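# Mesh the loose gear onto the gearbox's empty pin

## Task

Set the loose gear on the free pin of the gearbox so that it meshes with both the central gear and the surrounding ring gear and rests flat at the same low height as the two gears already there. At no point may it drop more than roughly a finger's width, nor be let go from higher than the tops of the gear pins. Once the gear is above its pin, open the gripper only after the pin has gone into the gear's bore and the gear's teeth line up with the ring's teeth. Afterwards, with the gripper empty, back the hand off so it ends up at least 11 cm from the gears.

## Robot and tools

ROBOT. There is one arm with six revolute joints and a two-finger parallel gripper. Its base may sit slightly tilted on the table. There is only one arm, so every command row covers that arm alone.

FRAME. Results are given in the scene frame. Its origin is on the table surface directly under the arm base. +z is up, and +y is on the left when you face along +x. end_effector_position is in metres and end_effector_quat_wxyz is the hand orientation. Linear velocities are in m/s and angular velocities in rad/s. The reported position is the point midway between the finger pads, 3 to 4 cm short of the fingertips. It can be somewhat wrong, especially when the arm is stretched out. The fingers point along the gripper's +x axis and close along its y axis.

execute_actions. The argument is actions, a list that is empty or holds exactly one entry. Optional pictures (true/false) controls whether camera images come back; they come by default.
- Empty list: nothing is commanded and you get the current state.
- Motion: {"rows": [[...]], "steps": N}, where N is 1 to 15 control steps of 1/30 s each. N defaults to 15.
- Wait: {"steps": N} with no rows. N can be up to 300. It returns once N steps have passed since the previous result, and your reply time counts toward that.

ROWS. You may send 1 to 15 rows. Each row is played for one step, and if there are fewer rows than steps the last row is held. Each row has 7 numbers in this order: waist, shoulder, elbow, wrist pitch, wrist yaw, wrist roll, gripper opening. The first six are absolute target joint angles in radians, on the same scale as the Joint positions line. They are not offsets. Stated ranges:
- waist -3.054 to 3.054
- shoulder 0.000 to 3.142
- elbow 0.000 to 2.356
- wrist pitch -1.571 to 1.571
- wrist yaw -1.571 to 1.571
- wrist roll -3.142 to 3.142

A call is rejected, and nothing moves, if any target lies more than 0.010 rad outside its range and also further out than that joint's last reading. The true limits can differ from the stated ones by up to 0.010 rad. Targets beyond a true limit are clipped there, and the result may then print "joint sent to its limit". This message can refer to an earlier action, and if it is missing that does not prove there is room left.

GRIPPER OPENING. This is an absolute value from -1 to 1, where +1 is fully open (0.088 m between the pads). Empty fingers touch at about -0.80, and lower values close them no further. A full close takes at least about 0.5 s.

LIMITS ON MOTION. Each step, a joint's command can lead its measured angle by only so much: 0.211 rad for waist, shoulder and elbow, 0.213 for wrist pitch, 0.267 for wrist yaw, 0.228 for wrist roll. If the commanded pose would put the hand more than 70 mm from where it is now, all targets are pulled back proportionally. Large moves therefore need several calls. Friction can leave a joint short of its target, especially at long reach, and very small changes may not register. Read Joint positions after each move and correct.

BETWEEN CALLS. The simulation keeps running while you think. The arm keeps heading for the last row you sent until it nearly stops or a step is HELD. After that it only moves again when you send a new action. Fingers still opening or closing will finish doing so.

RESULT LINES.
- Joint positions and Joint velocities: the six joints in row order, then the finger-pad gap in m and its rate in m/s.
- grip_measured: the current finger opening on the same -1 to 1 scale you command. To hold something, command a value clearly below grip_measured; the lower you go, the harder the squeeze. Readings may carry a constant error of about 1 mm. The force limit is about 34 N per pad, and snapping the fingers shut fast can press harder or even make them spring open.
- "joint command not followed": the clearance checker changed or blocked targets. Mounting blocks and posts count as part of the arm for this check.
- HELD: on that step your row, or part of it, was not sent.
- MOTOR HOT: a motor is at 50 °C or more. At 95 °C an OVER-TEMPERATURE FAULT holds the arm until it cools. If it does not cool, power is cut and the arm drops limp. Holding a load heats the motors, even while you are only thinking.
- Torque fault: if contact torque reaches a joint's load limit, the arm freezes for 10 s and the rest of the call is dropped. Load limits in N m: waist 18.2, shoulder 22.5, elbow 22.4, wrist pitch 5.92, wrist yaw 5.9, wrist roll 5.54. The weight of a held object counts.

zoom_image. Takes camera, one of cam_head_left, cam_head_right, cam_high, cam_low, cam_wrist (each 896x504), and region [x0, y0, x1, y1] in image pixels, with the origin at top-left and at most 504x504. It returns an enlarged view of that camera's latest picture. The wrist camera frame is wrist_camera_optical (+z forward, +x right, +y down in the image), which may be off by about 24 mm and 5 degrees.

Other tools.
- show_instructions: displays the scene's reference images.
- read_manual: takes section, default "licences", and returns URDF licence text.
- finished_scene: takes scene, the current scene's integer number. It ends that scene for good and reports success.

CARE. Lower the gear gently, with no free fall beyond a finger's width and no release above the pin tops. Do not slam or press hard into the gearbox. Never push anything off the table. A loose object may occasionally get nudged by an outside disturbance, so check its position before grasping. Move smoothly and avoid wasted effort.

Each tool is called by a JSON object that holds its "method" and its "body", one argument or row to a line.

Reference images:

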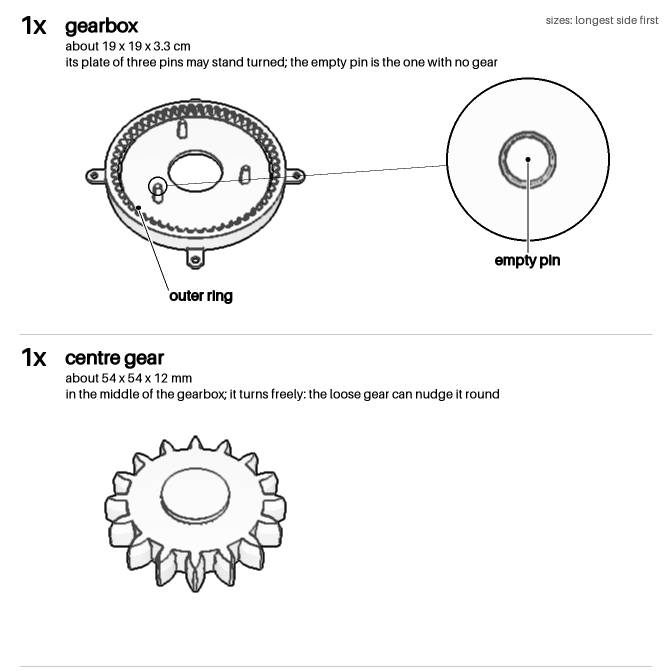

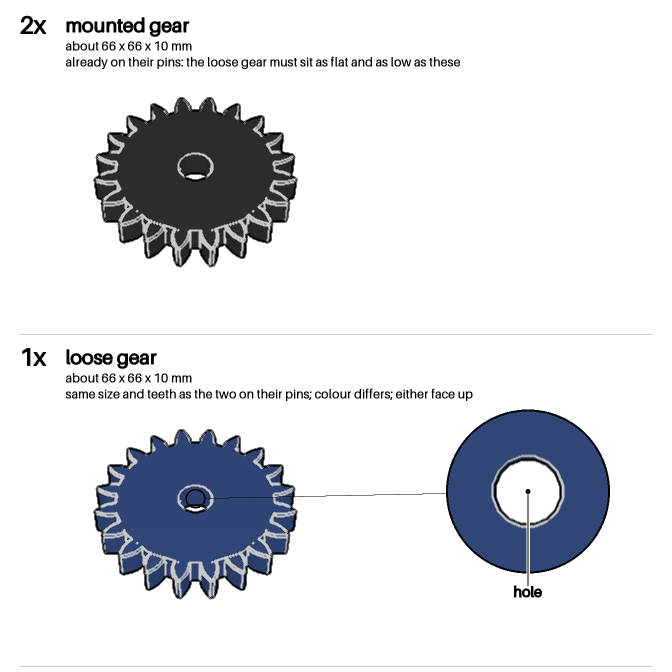

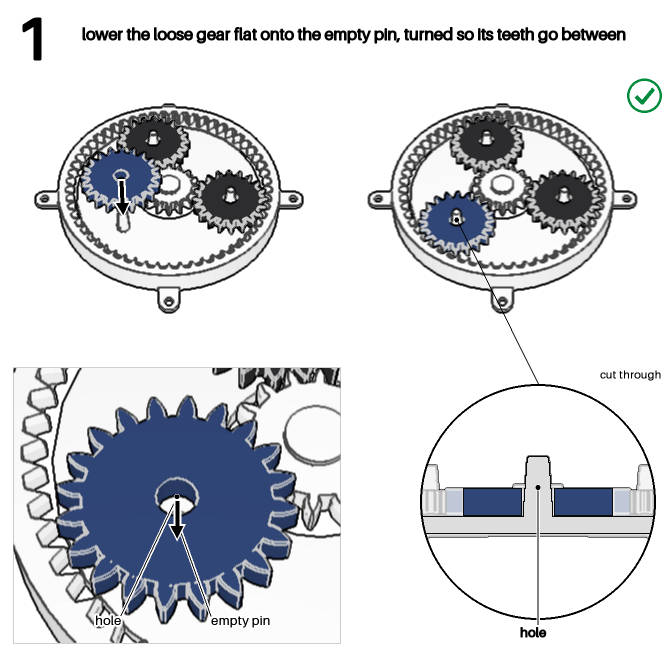

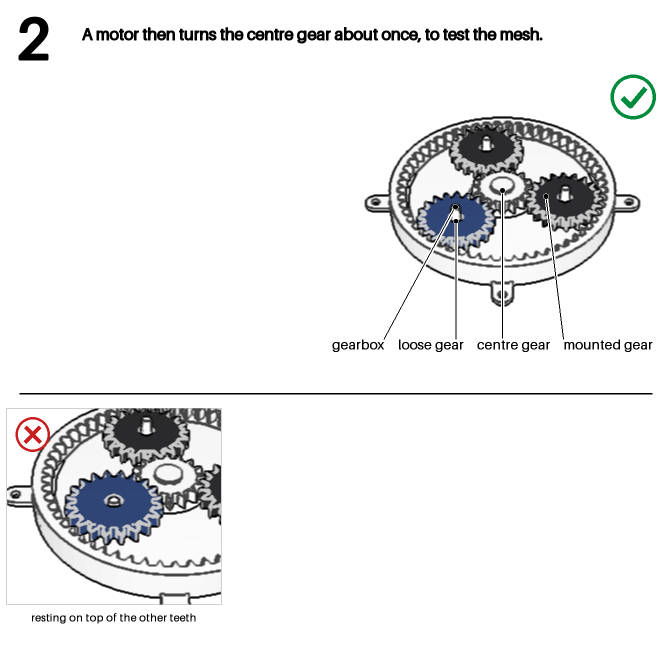

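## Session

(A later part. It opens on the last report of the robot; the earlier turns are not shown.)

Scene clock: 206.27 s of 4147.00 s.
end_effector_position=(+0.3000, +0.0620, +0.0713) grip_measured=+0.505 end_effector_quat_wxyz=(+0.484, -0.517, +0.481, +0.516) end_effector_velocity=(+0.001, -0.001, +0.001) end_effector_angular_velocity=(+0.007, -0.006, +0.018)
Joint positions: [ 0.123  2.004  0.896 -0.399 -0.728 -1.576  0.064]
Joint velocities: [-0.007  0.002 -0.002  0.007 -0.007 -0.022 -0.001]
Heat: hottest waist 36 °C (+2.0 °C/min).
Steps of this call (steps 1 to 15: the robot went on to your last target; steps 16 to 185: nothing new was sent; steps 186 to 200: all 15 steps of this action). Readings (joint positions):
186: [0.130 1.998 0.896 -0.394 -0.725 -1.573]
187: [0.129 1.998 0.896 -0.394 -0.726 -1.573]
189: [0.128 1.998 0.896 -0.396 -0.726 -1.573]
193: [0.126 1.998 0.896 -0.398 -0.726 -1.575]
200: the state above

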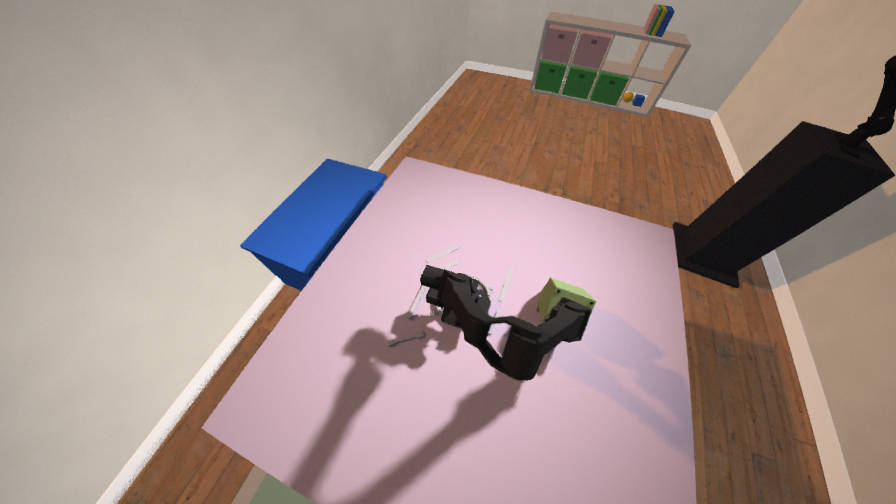

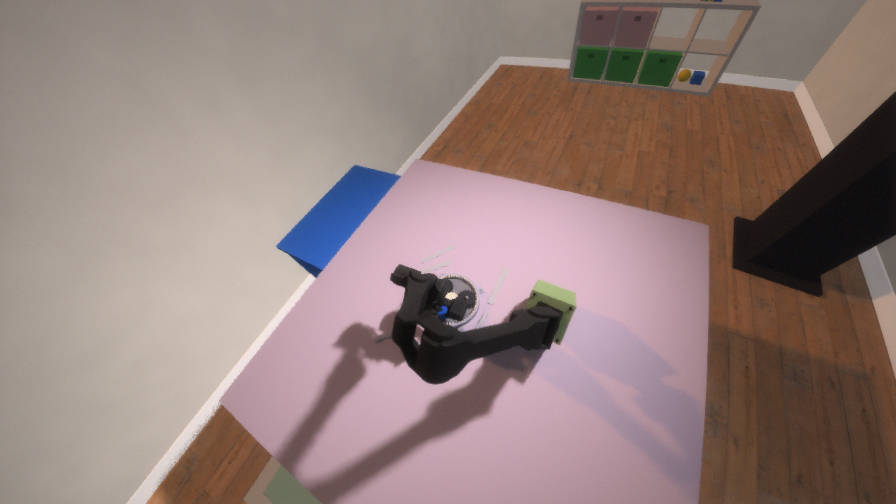

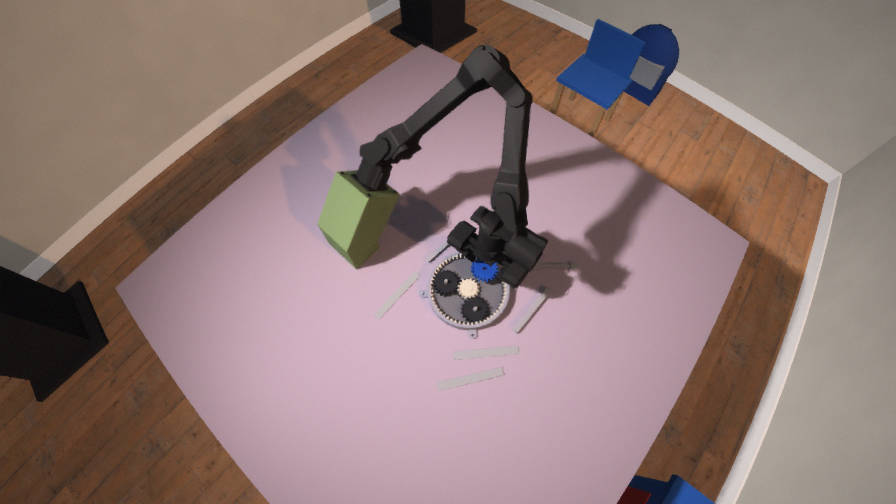

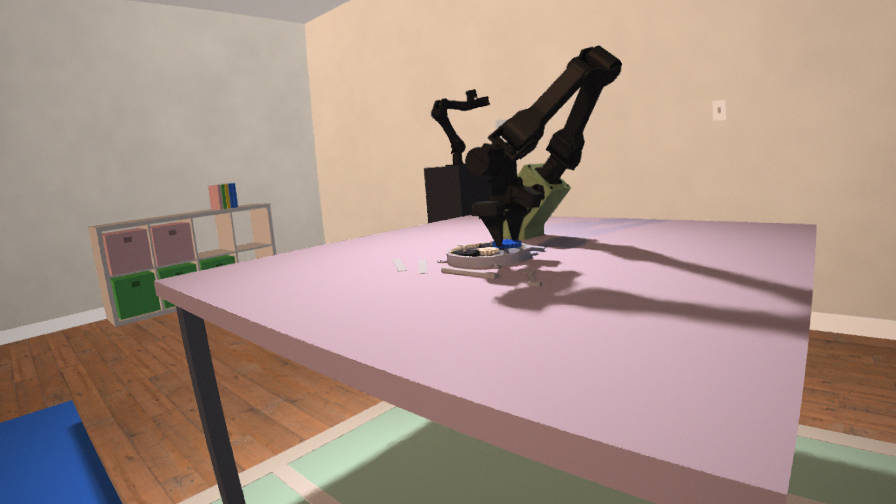

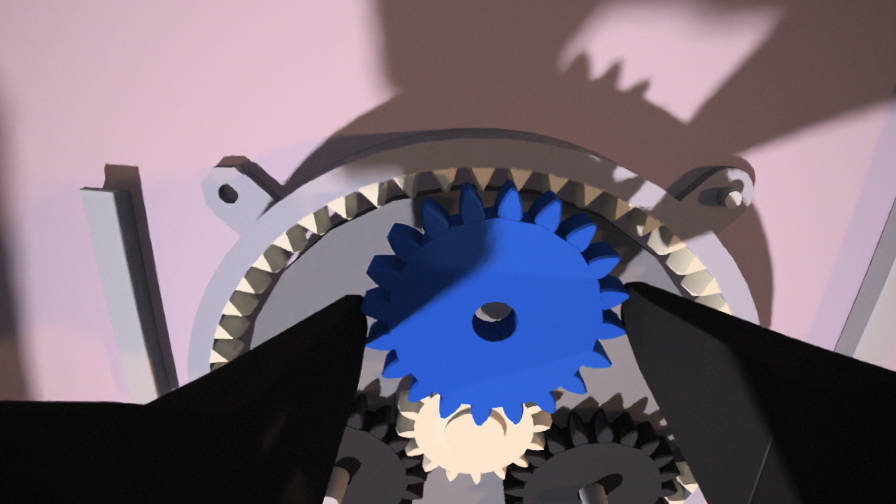

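{"method": "execute_actions", "body": {
  "actions": [
    {"rows":[[0.125,2.02,0.895,-0.395,-0.727,-1.575,0.2],[0.129,2.024,0.893,-0.388,-0.727,-1.57,0.2],[0.133,2.028,0.891,-0.38,-0.727,-1.565,0.2],[0.137,2.032,0.889,-0.372,-0.727,-1.56,0.2]]}
  ]
}}

{"method": "zoom_image", "body": {
  "camera": "cam_wrist",
  "region": [400,230,600,430]
}}

Scene clock: 209.43 s of 4147.00 s.
end_effector_position=(+0.3000, +0.0616, +0.0649) grip_measured=+0.504 end_effector_quat_wxyz=(+0.482, -0.517, +0.481, +0.518) end_effector_velocity=(-0.002, -0.000, -0.000) end_effector_angular_velocity=(+0.007, +0.008, -0.017)
Joint positions: [ 0.136  2.021  0.895 -0.374 -0.727 -1.565  0.064]
Joint velocities: [-0.002  0.002 -0.002 -0.007 -0.007  0.007 -0.001]
Heat: hottest waist 36 °C (+2.0 °C/min).
Steps of this call (steps 1 to 15: the robot went on to your last target; steps 16 to 80: nothing new was sent; steps 81 to 95: all 15 steps of this action). Readings (joint positions):
81: [0.122 2.008 0.896 -0.399 -0.728 -1.576]
82: [0.122 2.009 0.896 -0.399 -0.728 -1.576]
84: [0.125 2.012 0.896 -0.391 -0.728 -1.575]
88: [0.134 2.020 0.895 -0.379 -0.728 -1.568]
95: the state above

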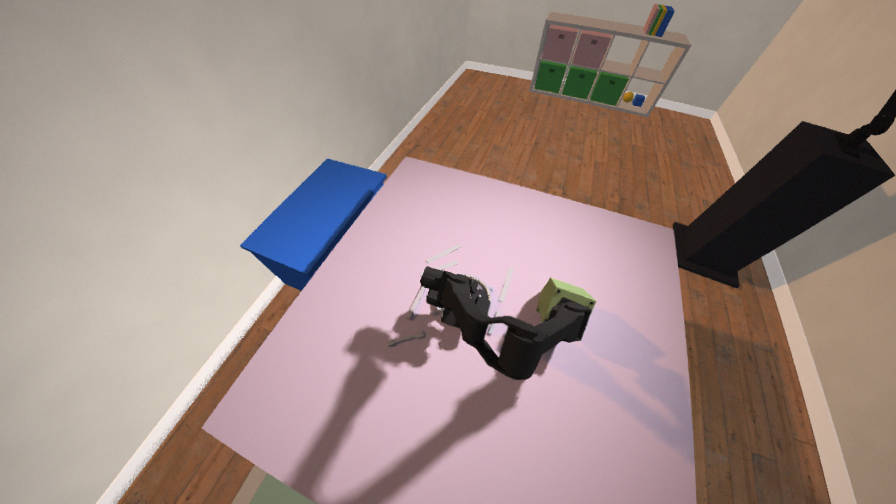

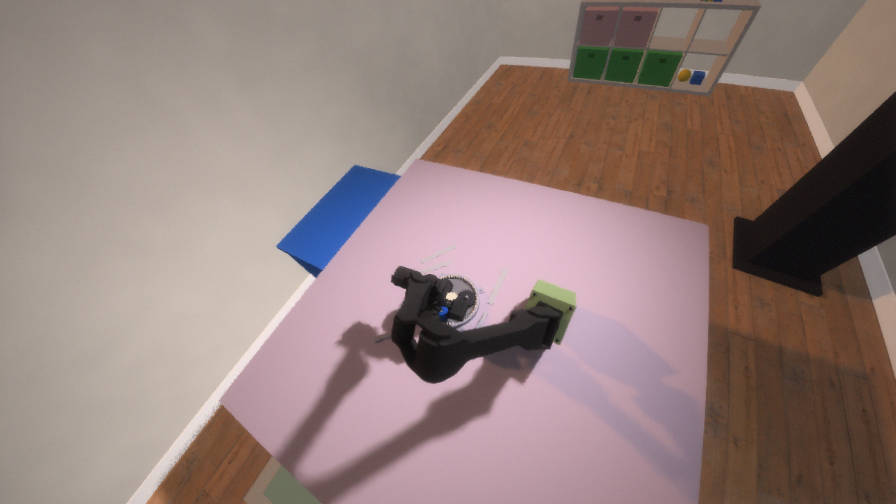

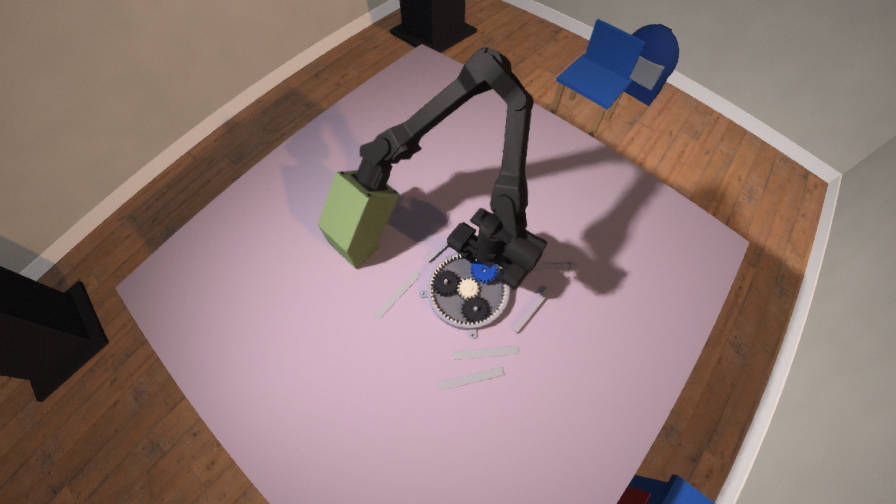

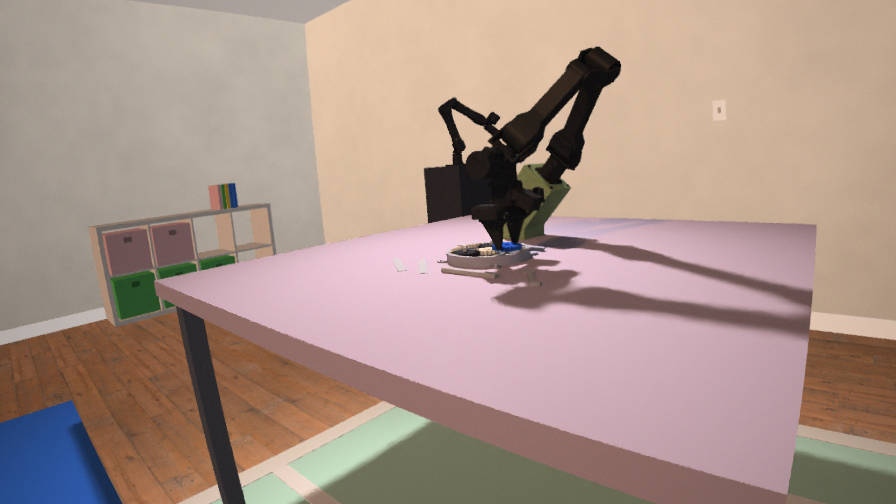

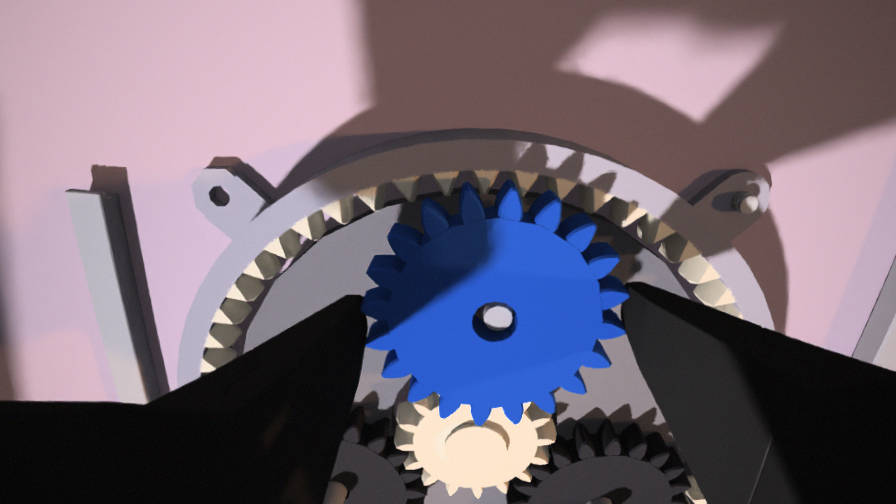

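Region (400, 230, 600, 430) of cam_wrist's 896x504 image, scaled by 2.520, with more detail than that image has.

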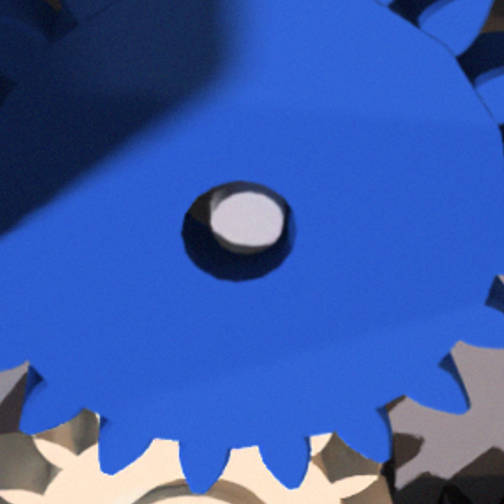

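{"method": "execute_actions", "body": {
  "actions": [
    {"rows":[[0.14,2.035,0.887,-0.365,-0.727,-1.555,0.2],[0.143,2.038,0.885,-0.357,-0.727,-1.55,0.2],[0.146,2.041,0.883,-0.35,-0.727,-1.545,0.2]]}
  ]
}}

{"method": "zoom_image", "body": {
  "camera": "cam_wrist",
  "region": [350,140,650,500]
}}

Scene clock: 213.23 s of 4147.00 s.
end_effector_position=(+0.2998, +0.0614, +0.0605) grip_measured=+0.505 end_effector_quat_wxyz=(+0.483, -0.517, +0.481, +0.517) end_effector_velocity=(-0.005, -0.002, -0.002) end_effector_angular_velocity=(-0.008, +0.014, -0.017)
Joint positions: [ 0.145  2.031  0.889 -0.35  -0.726 -1.55   0.064]
Joint velocities: [ 0.002  0.002 -0.007 -0.007  0.007  0.007  0.001]
Heat: hottest waist 36 °C (+1.0 °C/min).
Steps of this call (steps 1 to 15: the robot went on to your last target; steps 16 to 99: nothing new was sent; steps 100 to 114: all 15 steps of this action). Readings (joint positions):
100: [0.137 2.023 0.894 -0.372 -0.727 -1.563]
101: [0.137 2.023 0.893 -0.370 -0.727 -1.562]
103: [0.140 2.026 0.892 -0.362 -0.727 -1.557]
107: [0.143 2.029 0.890 -0.354 -0.726 -1.552]
114: the state above

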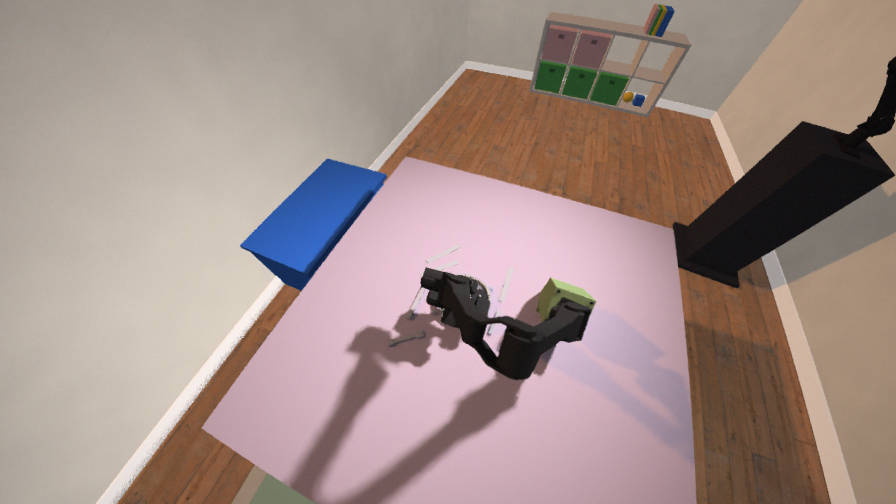

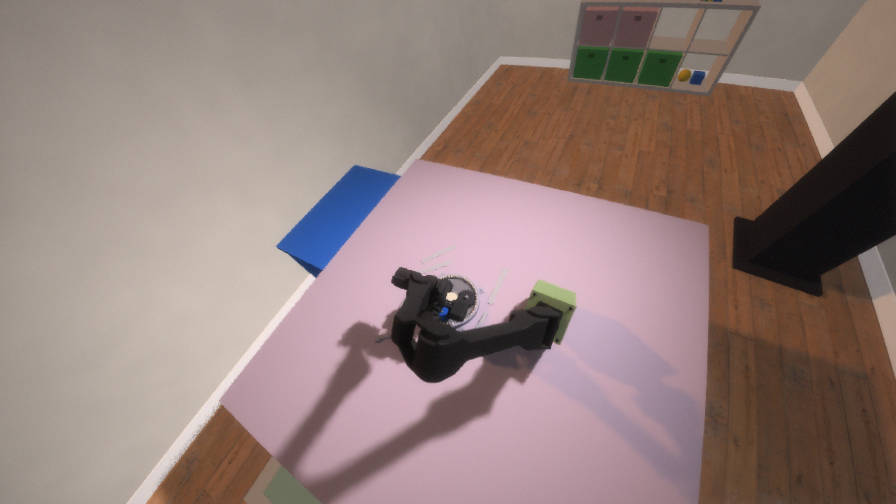

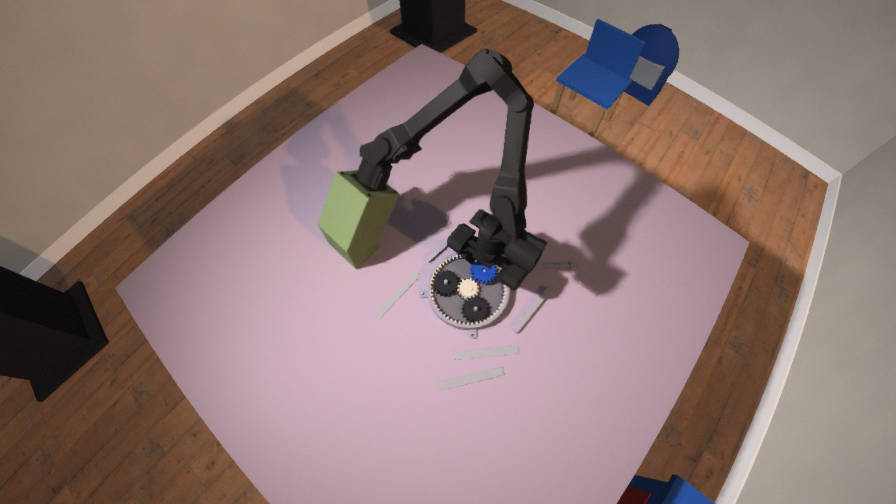

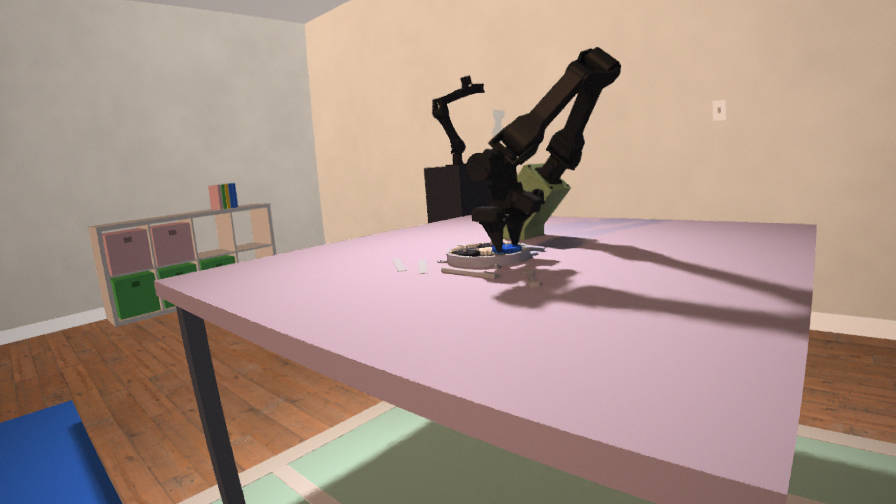

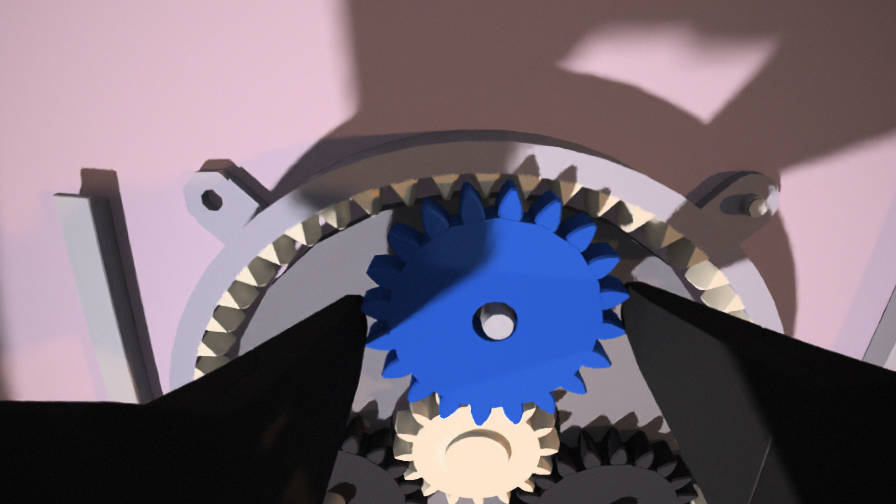

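Region (350, 140, 650, 500) of cam_wrist's 896x504 image, scaled by 1.400, with more detail than that image has.

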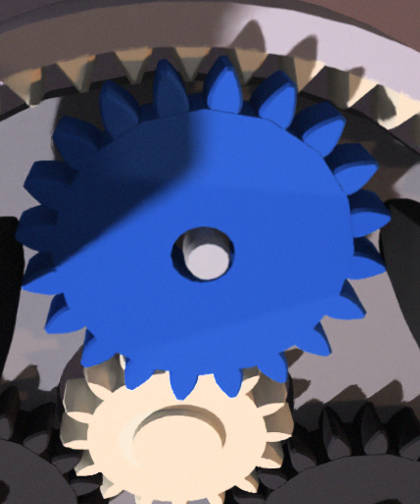

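{"method": "execute_actions", "body": {
  "actions": [
    {"rows":[[0.15,2.045,0.881,-0.342,-0.727,-1.54,0.2],[0.153,2.048,0.879,-0.334,-0.727,-1.535,0.2],[0.156,2.052,0.877,-0.326,-0.727,-1.53,0.2],[0.159,2.056,0.875,-0.318,-0.727,-1.525,0.2]]}
  ]
}}

{"method": "zoom_image", "body": {
  "camera": "cam_wrist",
  "region": [350,140,650,500]
}}

Scene clock: 218.13 s of 4147.00 s.
end_effector_position=(+0.2994, +0.0607, +0.0584) grip_measured=+0.505 end_effector_quat_wxyz=(+0.487, -0.515, +0.483, +0.514) end_effector_velocity=(-0.002, +0.001, -0.001) end_effector_angular_velocity=(+0.008, +0.001, -0.004)
Joint positions: [ 0.148  2.034  0.88  -0.329 -0.726 -1.532  0.064]
Joint velocities: [ 0.002 -0.002 -0.007  0.007 -0.007  0.007  0.   ]
Heat: hottest waist 36 °C (+1.0 °C/min).
Steps of this call (steps 1 to 15: the robot went on to your last target; steps 16 to 132: nothing new was sent; steps 133 to 147: all 15 steps of this action). Readings (joint positions):
133: [0.146 2.032 0.888 -0.349 -0.726 -1.549]
134: [0.146 2.033 0.888 -0.347 -0.726 -1.547]
136: [0.147 2.034 0.886 -0.341 -0.725 -1.541]
140: [0.148 2.034 0.883 -0.333 -0.725 -1.535]
147: the state above

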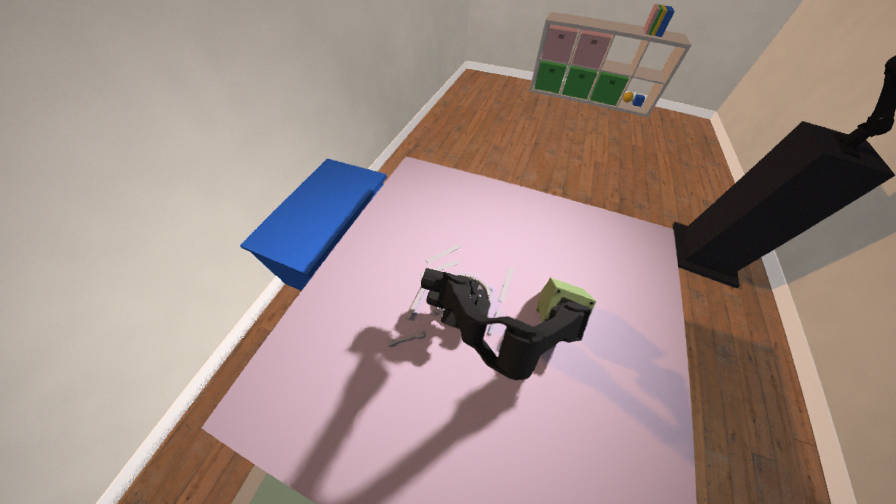

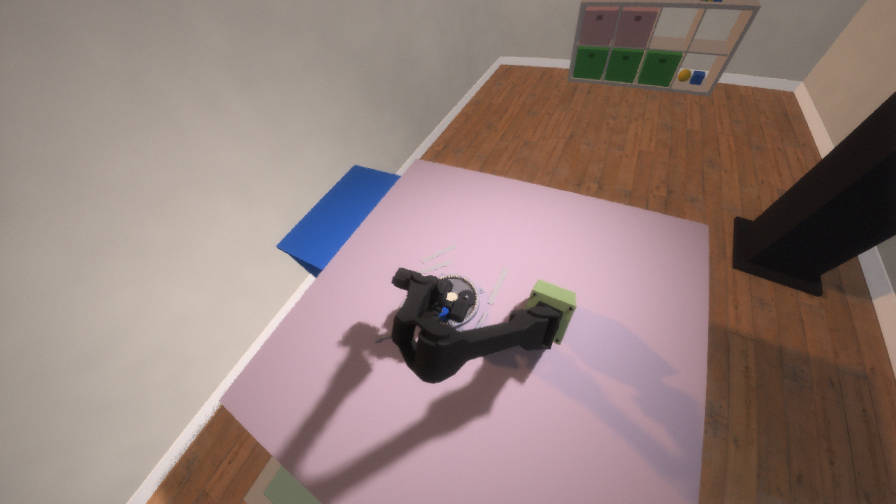

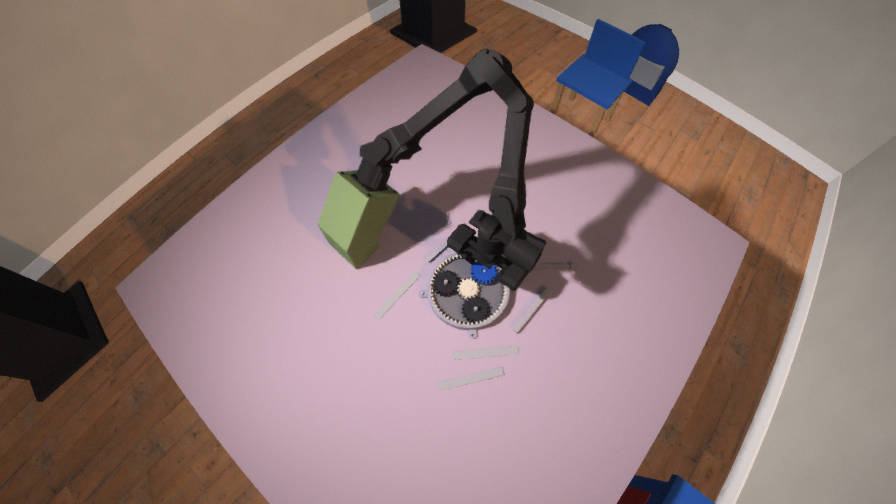

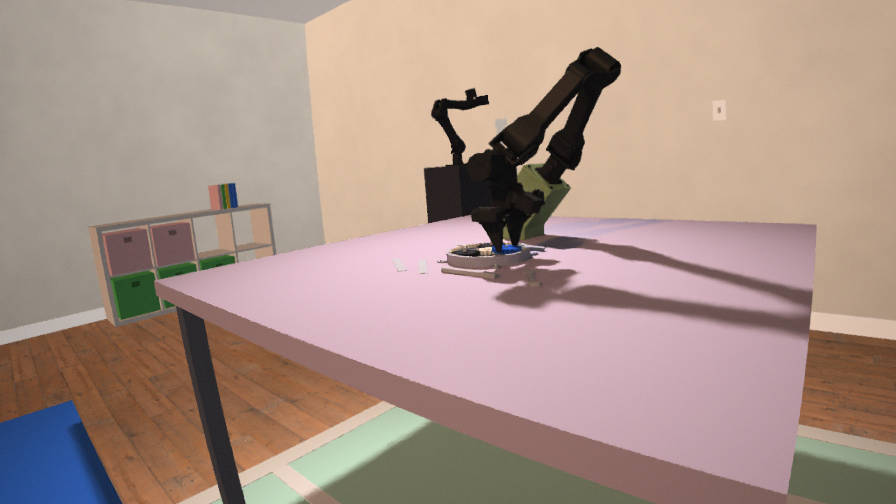

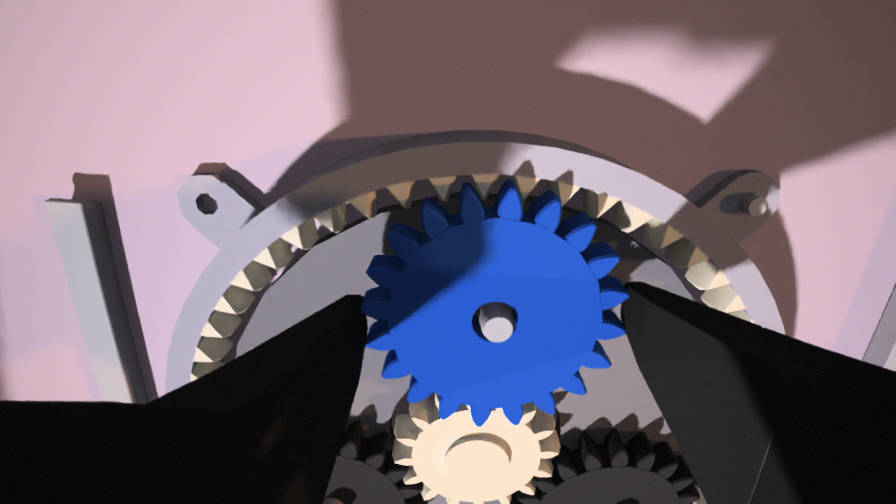

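Region (350, 140, 650, 500) of cam_wrist's 896x504 image, scaled by 1.400, with more detail than that image has.

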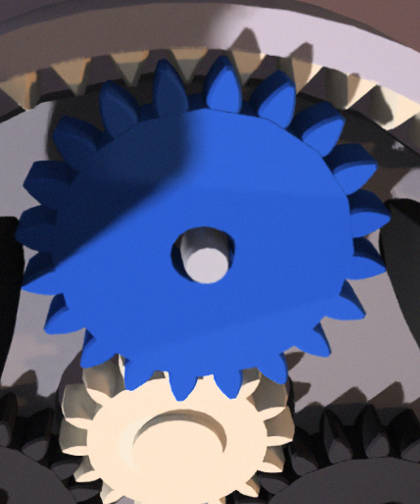

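{"method": "execute_actions", "body": {
  "actions": [
    {"rows":[[0.153,2.045,0.879,-0.33,-0.727,-1.55,0.2],[0.153,2.045,0.879,-0.33,-0.727,-1.57,0.2],[0.153,2.045,0.879,-0.33,-0.727,-1.59,0.2],[0.153,2.045,0.879,-0.33,-0.727,-1.61,0.2],[0.153,2.045,0.879,-0.33,-0.727,-1.63,0.2]]}
  ]
}}

{"method": "zoom_image", "body": {
  "camera": "cam_wrist",
  "region": [350,140,650,500]
}}

Scene clock: 223.20 s of 4147.00 s.
end_effector_position=(+0.2998, +0.0607, +0.0569) grip_measured=+0.504 end_effector_quat_wxyz=(-0.463, +0.538, -0.458, -0.536) end_effector_velocity=(-0.004, -0.003, +0.002) end_effector_angular_velocity=(-0.009, +0.011, +0.031)
Joint positions: [ 0.151  2.038  0.88  -0.322 -0.726 -1.62   0.064]
Joint velocities: [-0.007 -0.002 -0.002 -0.022  0.007 -0.051 -0.003]
Heat: hottest waist 36 °C (+1.0 °C/min).
Steps of this call (steps 1 to 15: the robot went on to your last target; steps 16 to 137: nothing new was sent; steps 138 to 152: all 15 steps of this action). Readings (joint positions):
138: [0.152 2.038 0.879 -0.321 -0.728 -1.528]
139: [0.152 2.038 0.879 -0.322 -0.728 -1.534]
141: [0.152 2.038 0.879 -0.323 -0.728 -1.558]
145: [0.152 2.038 0.879 -0.322 -0.726 -1.601]
152: the state above

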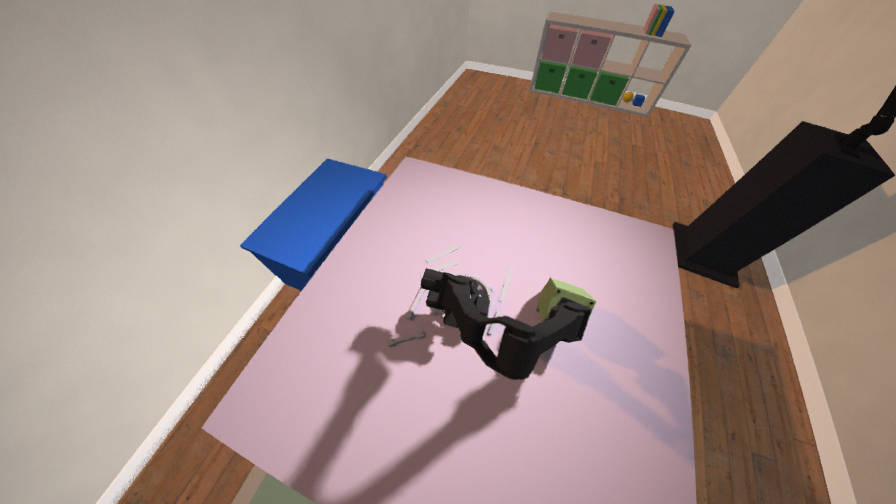

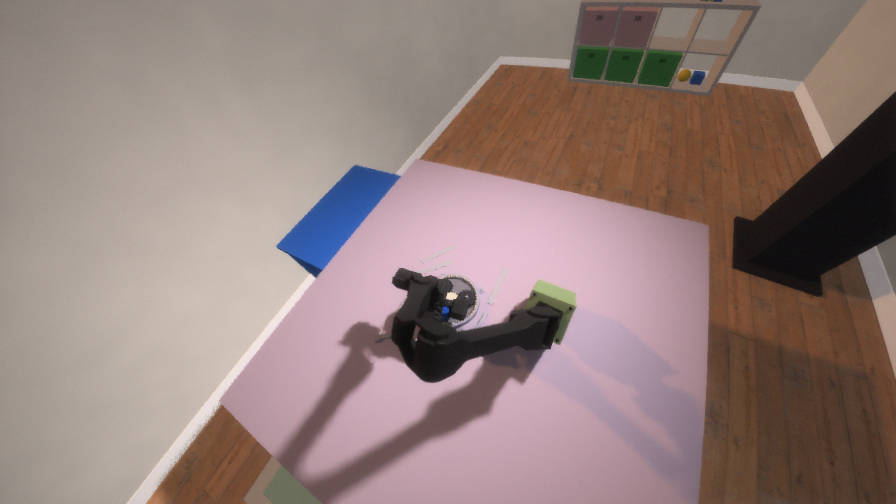

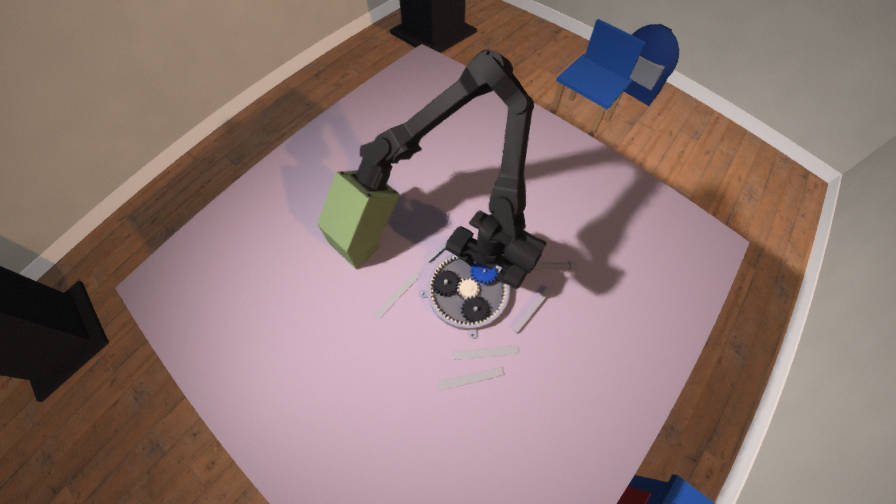

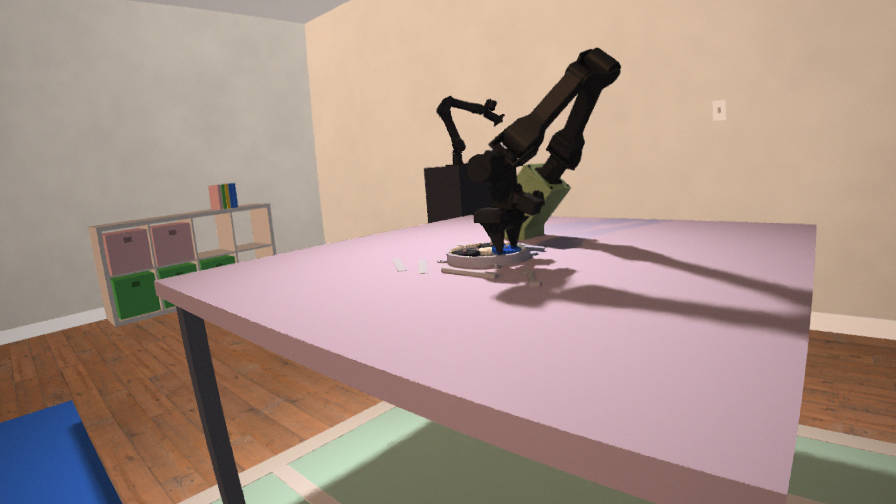

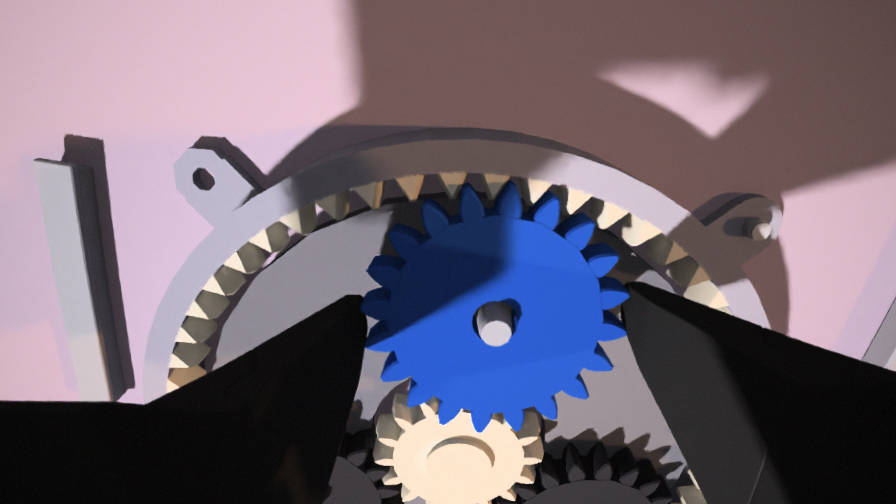

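Region (350, 140, 650, 500) of cam_wrist's 896x504 image, scaled by 1.400, with more detail than that image has.

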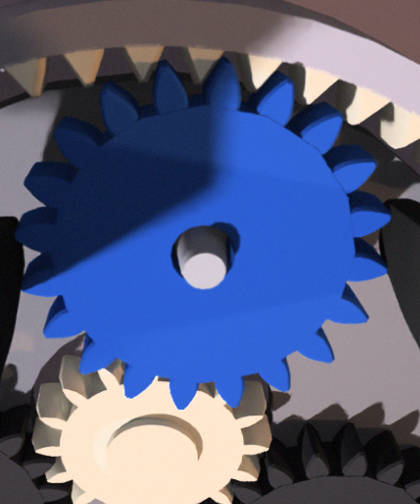

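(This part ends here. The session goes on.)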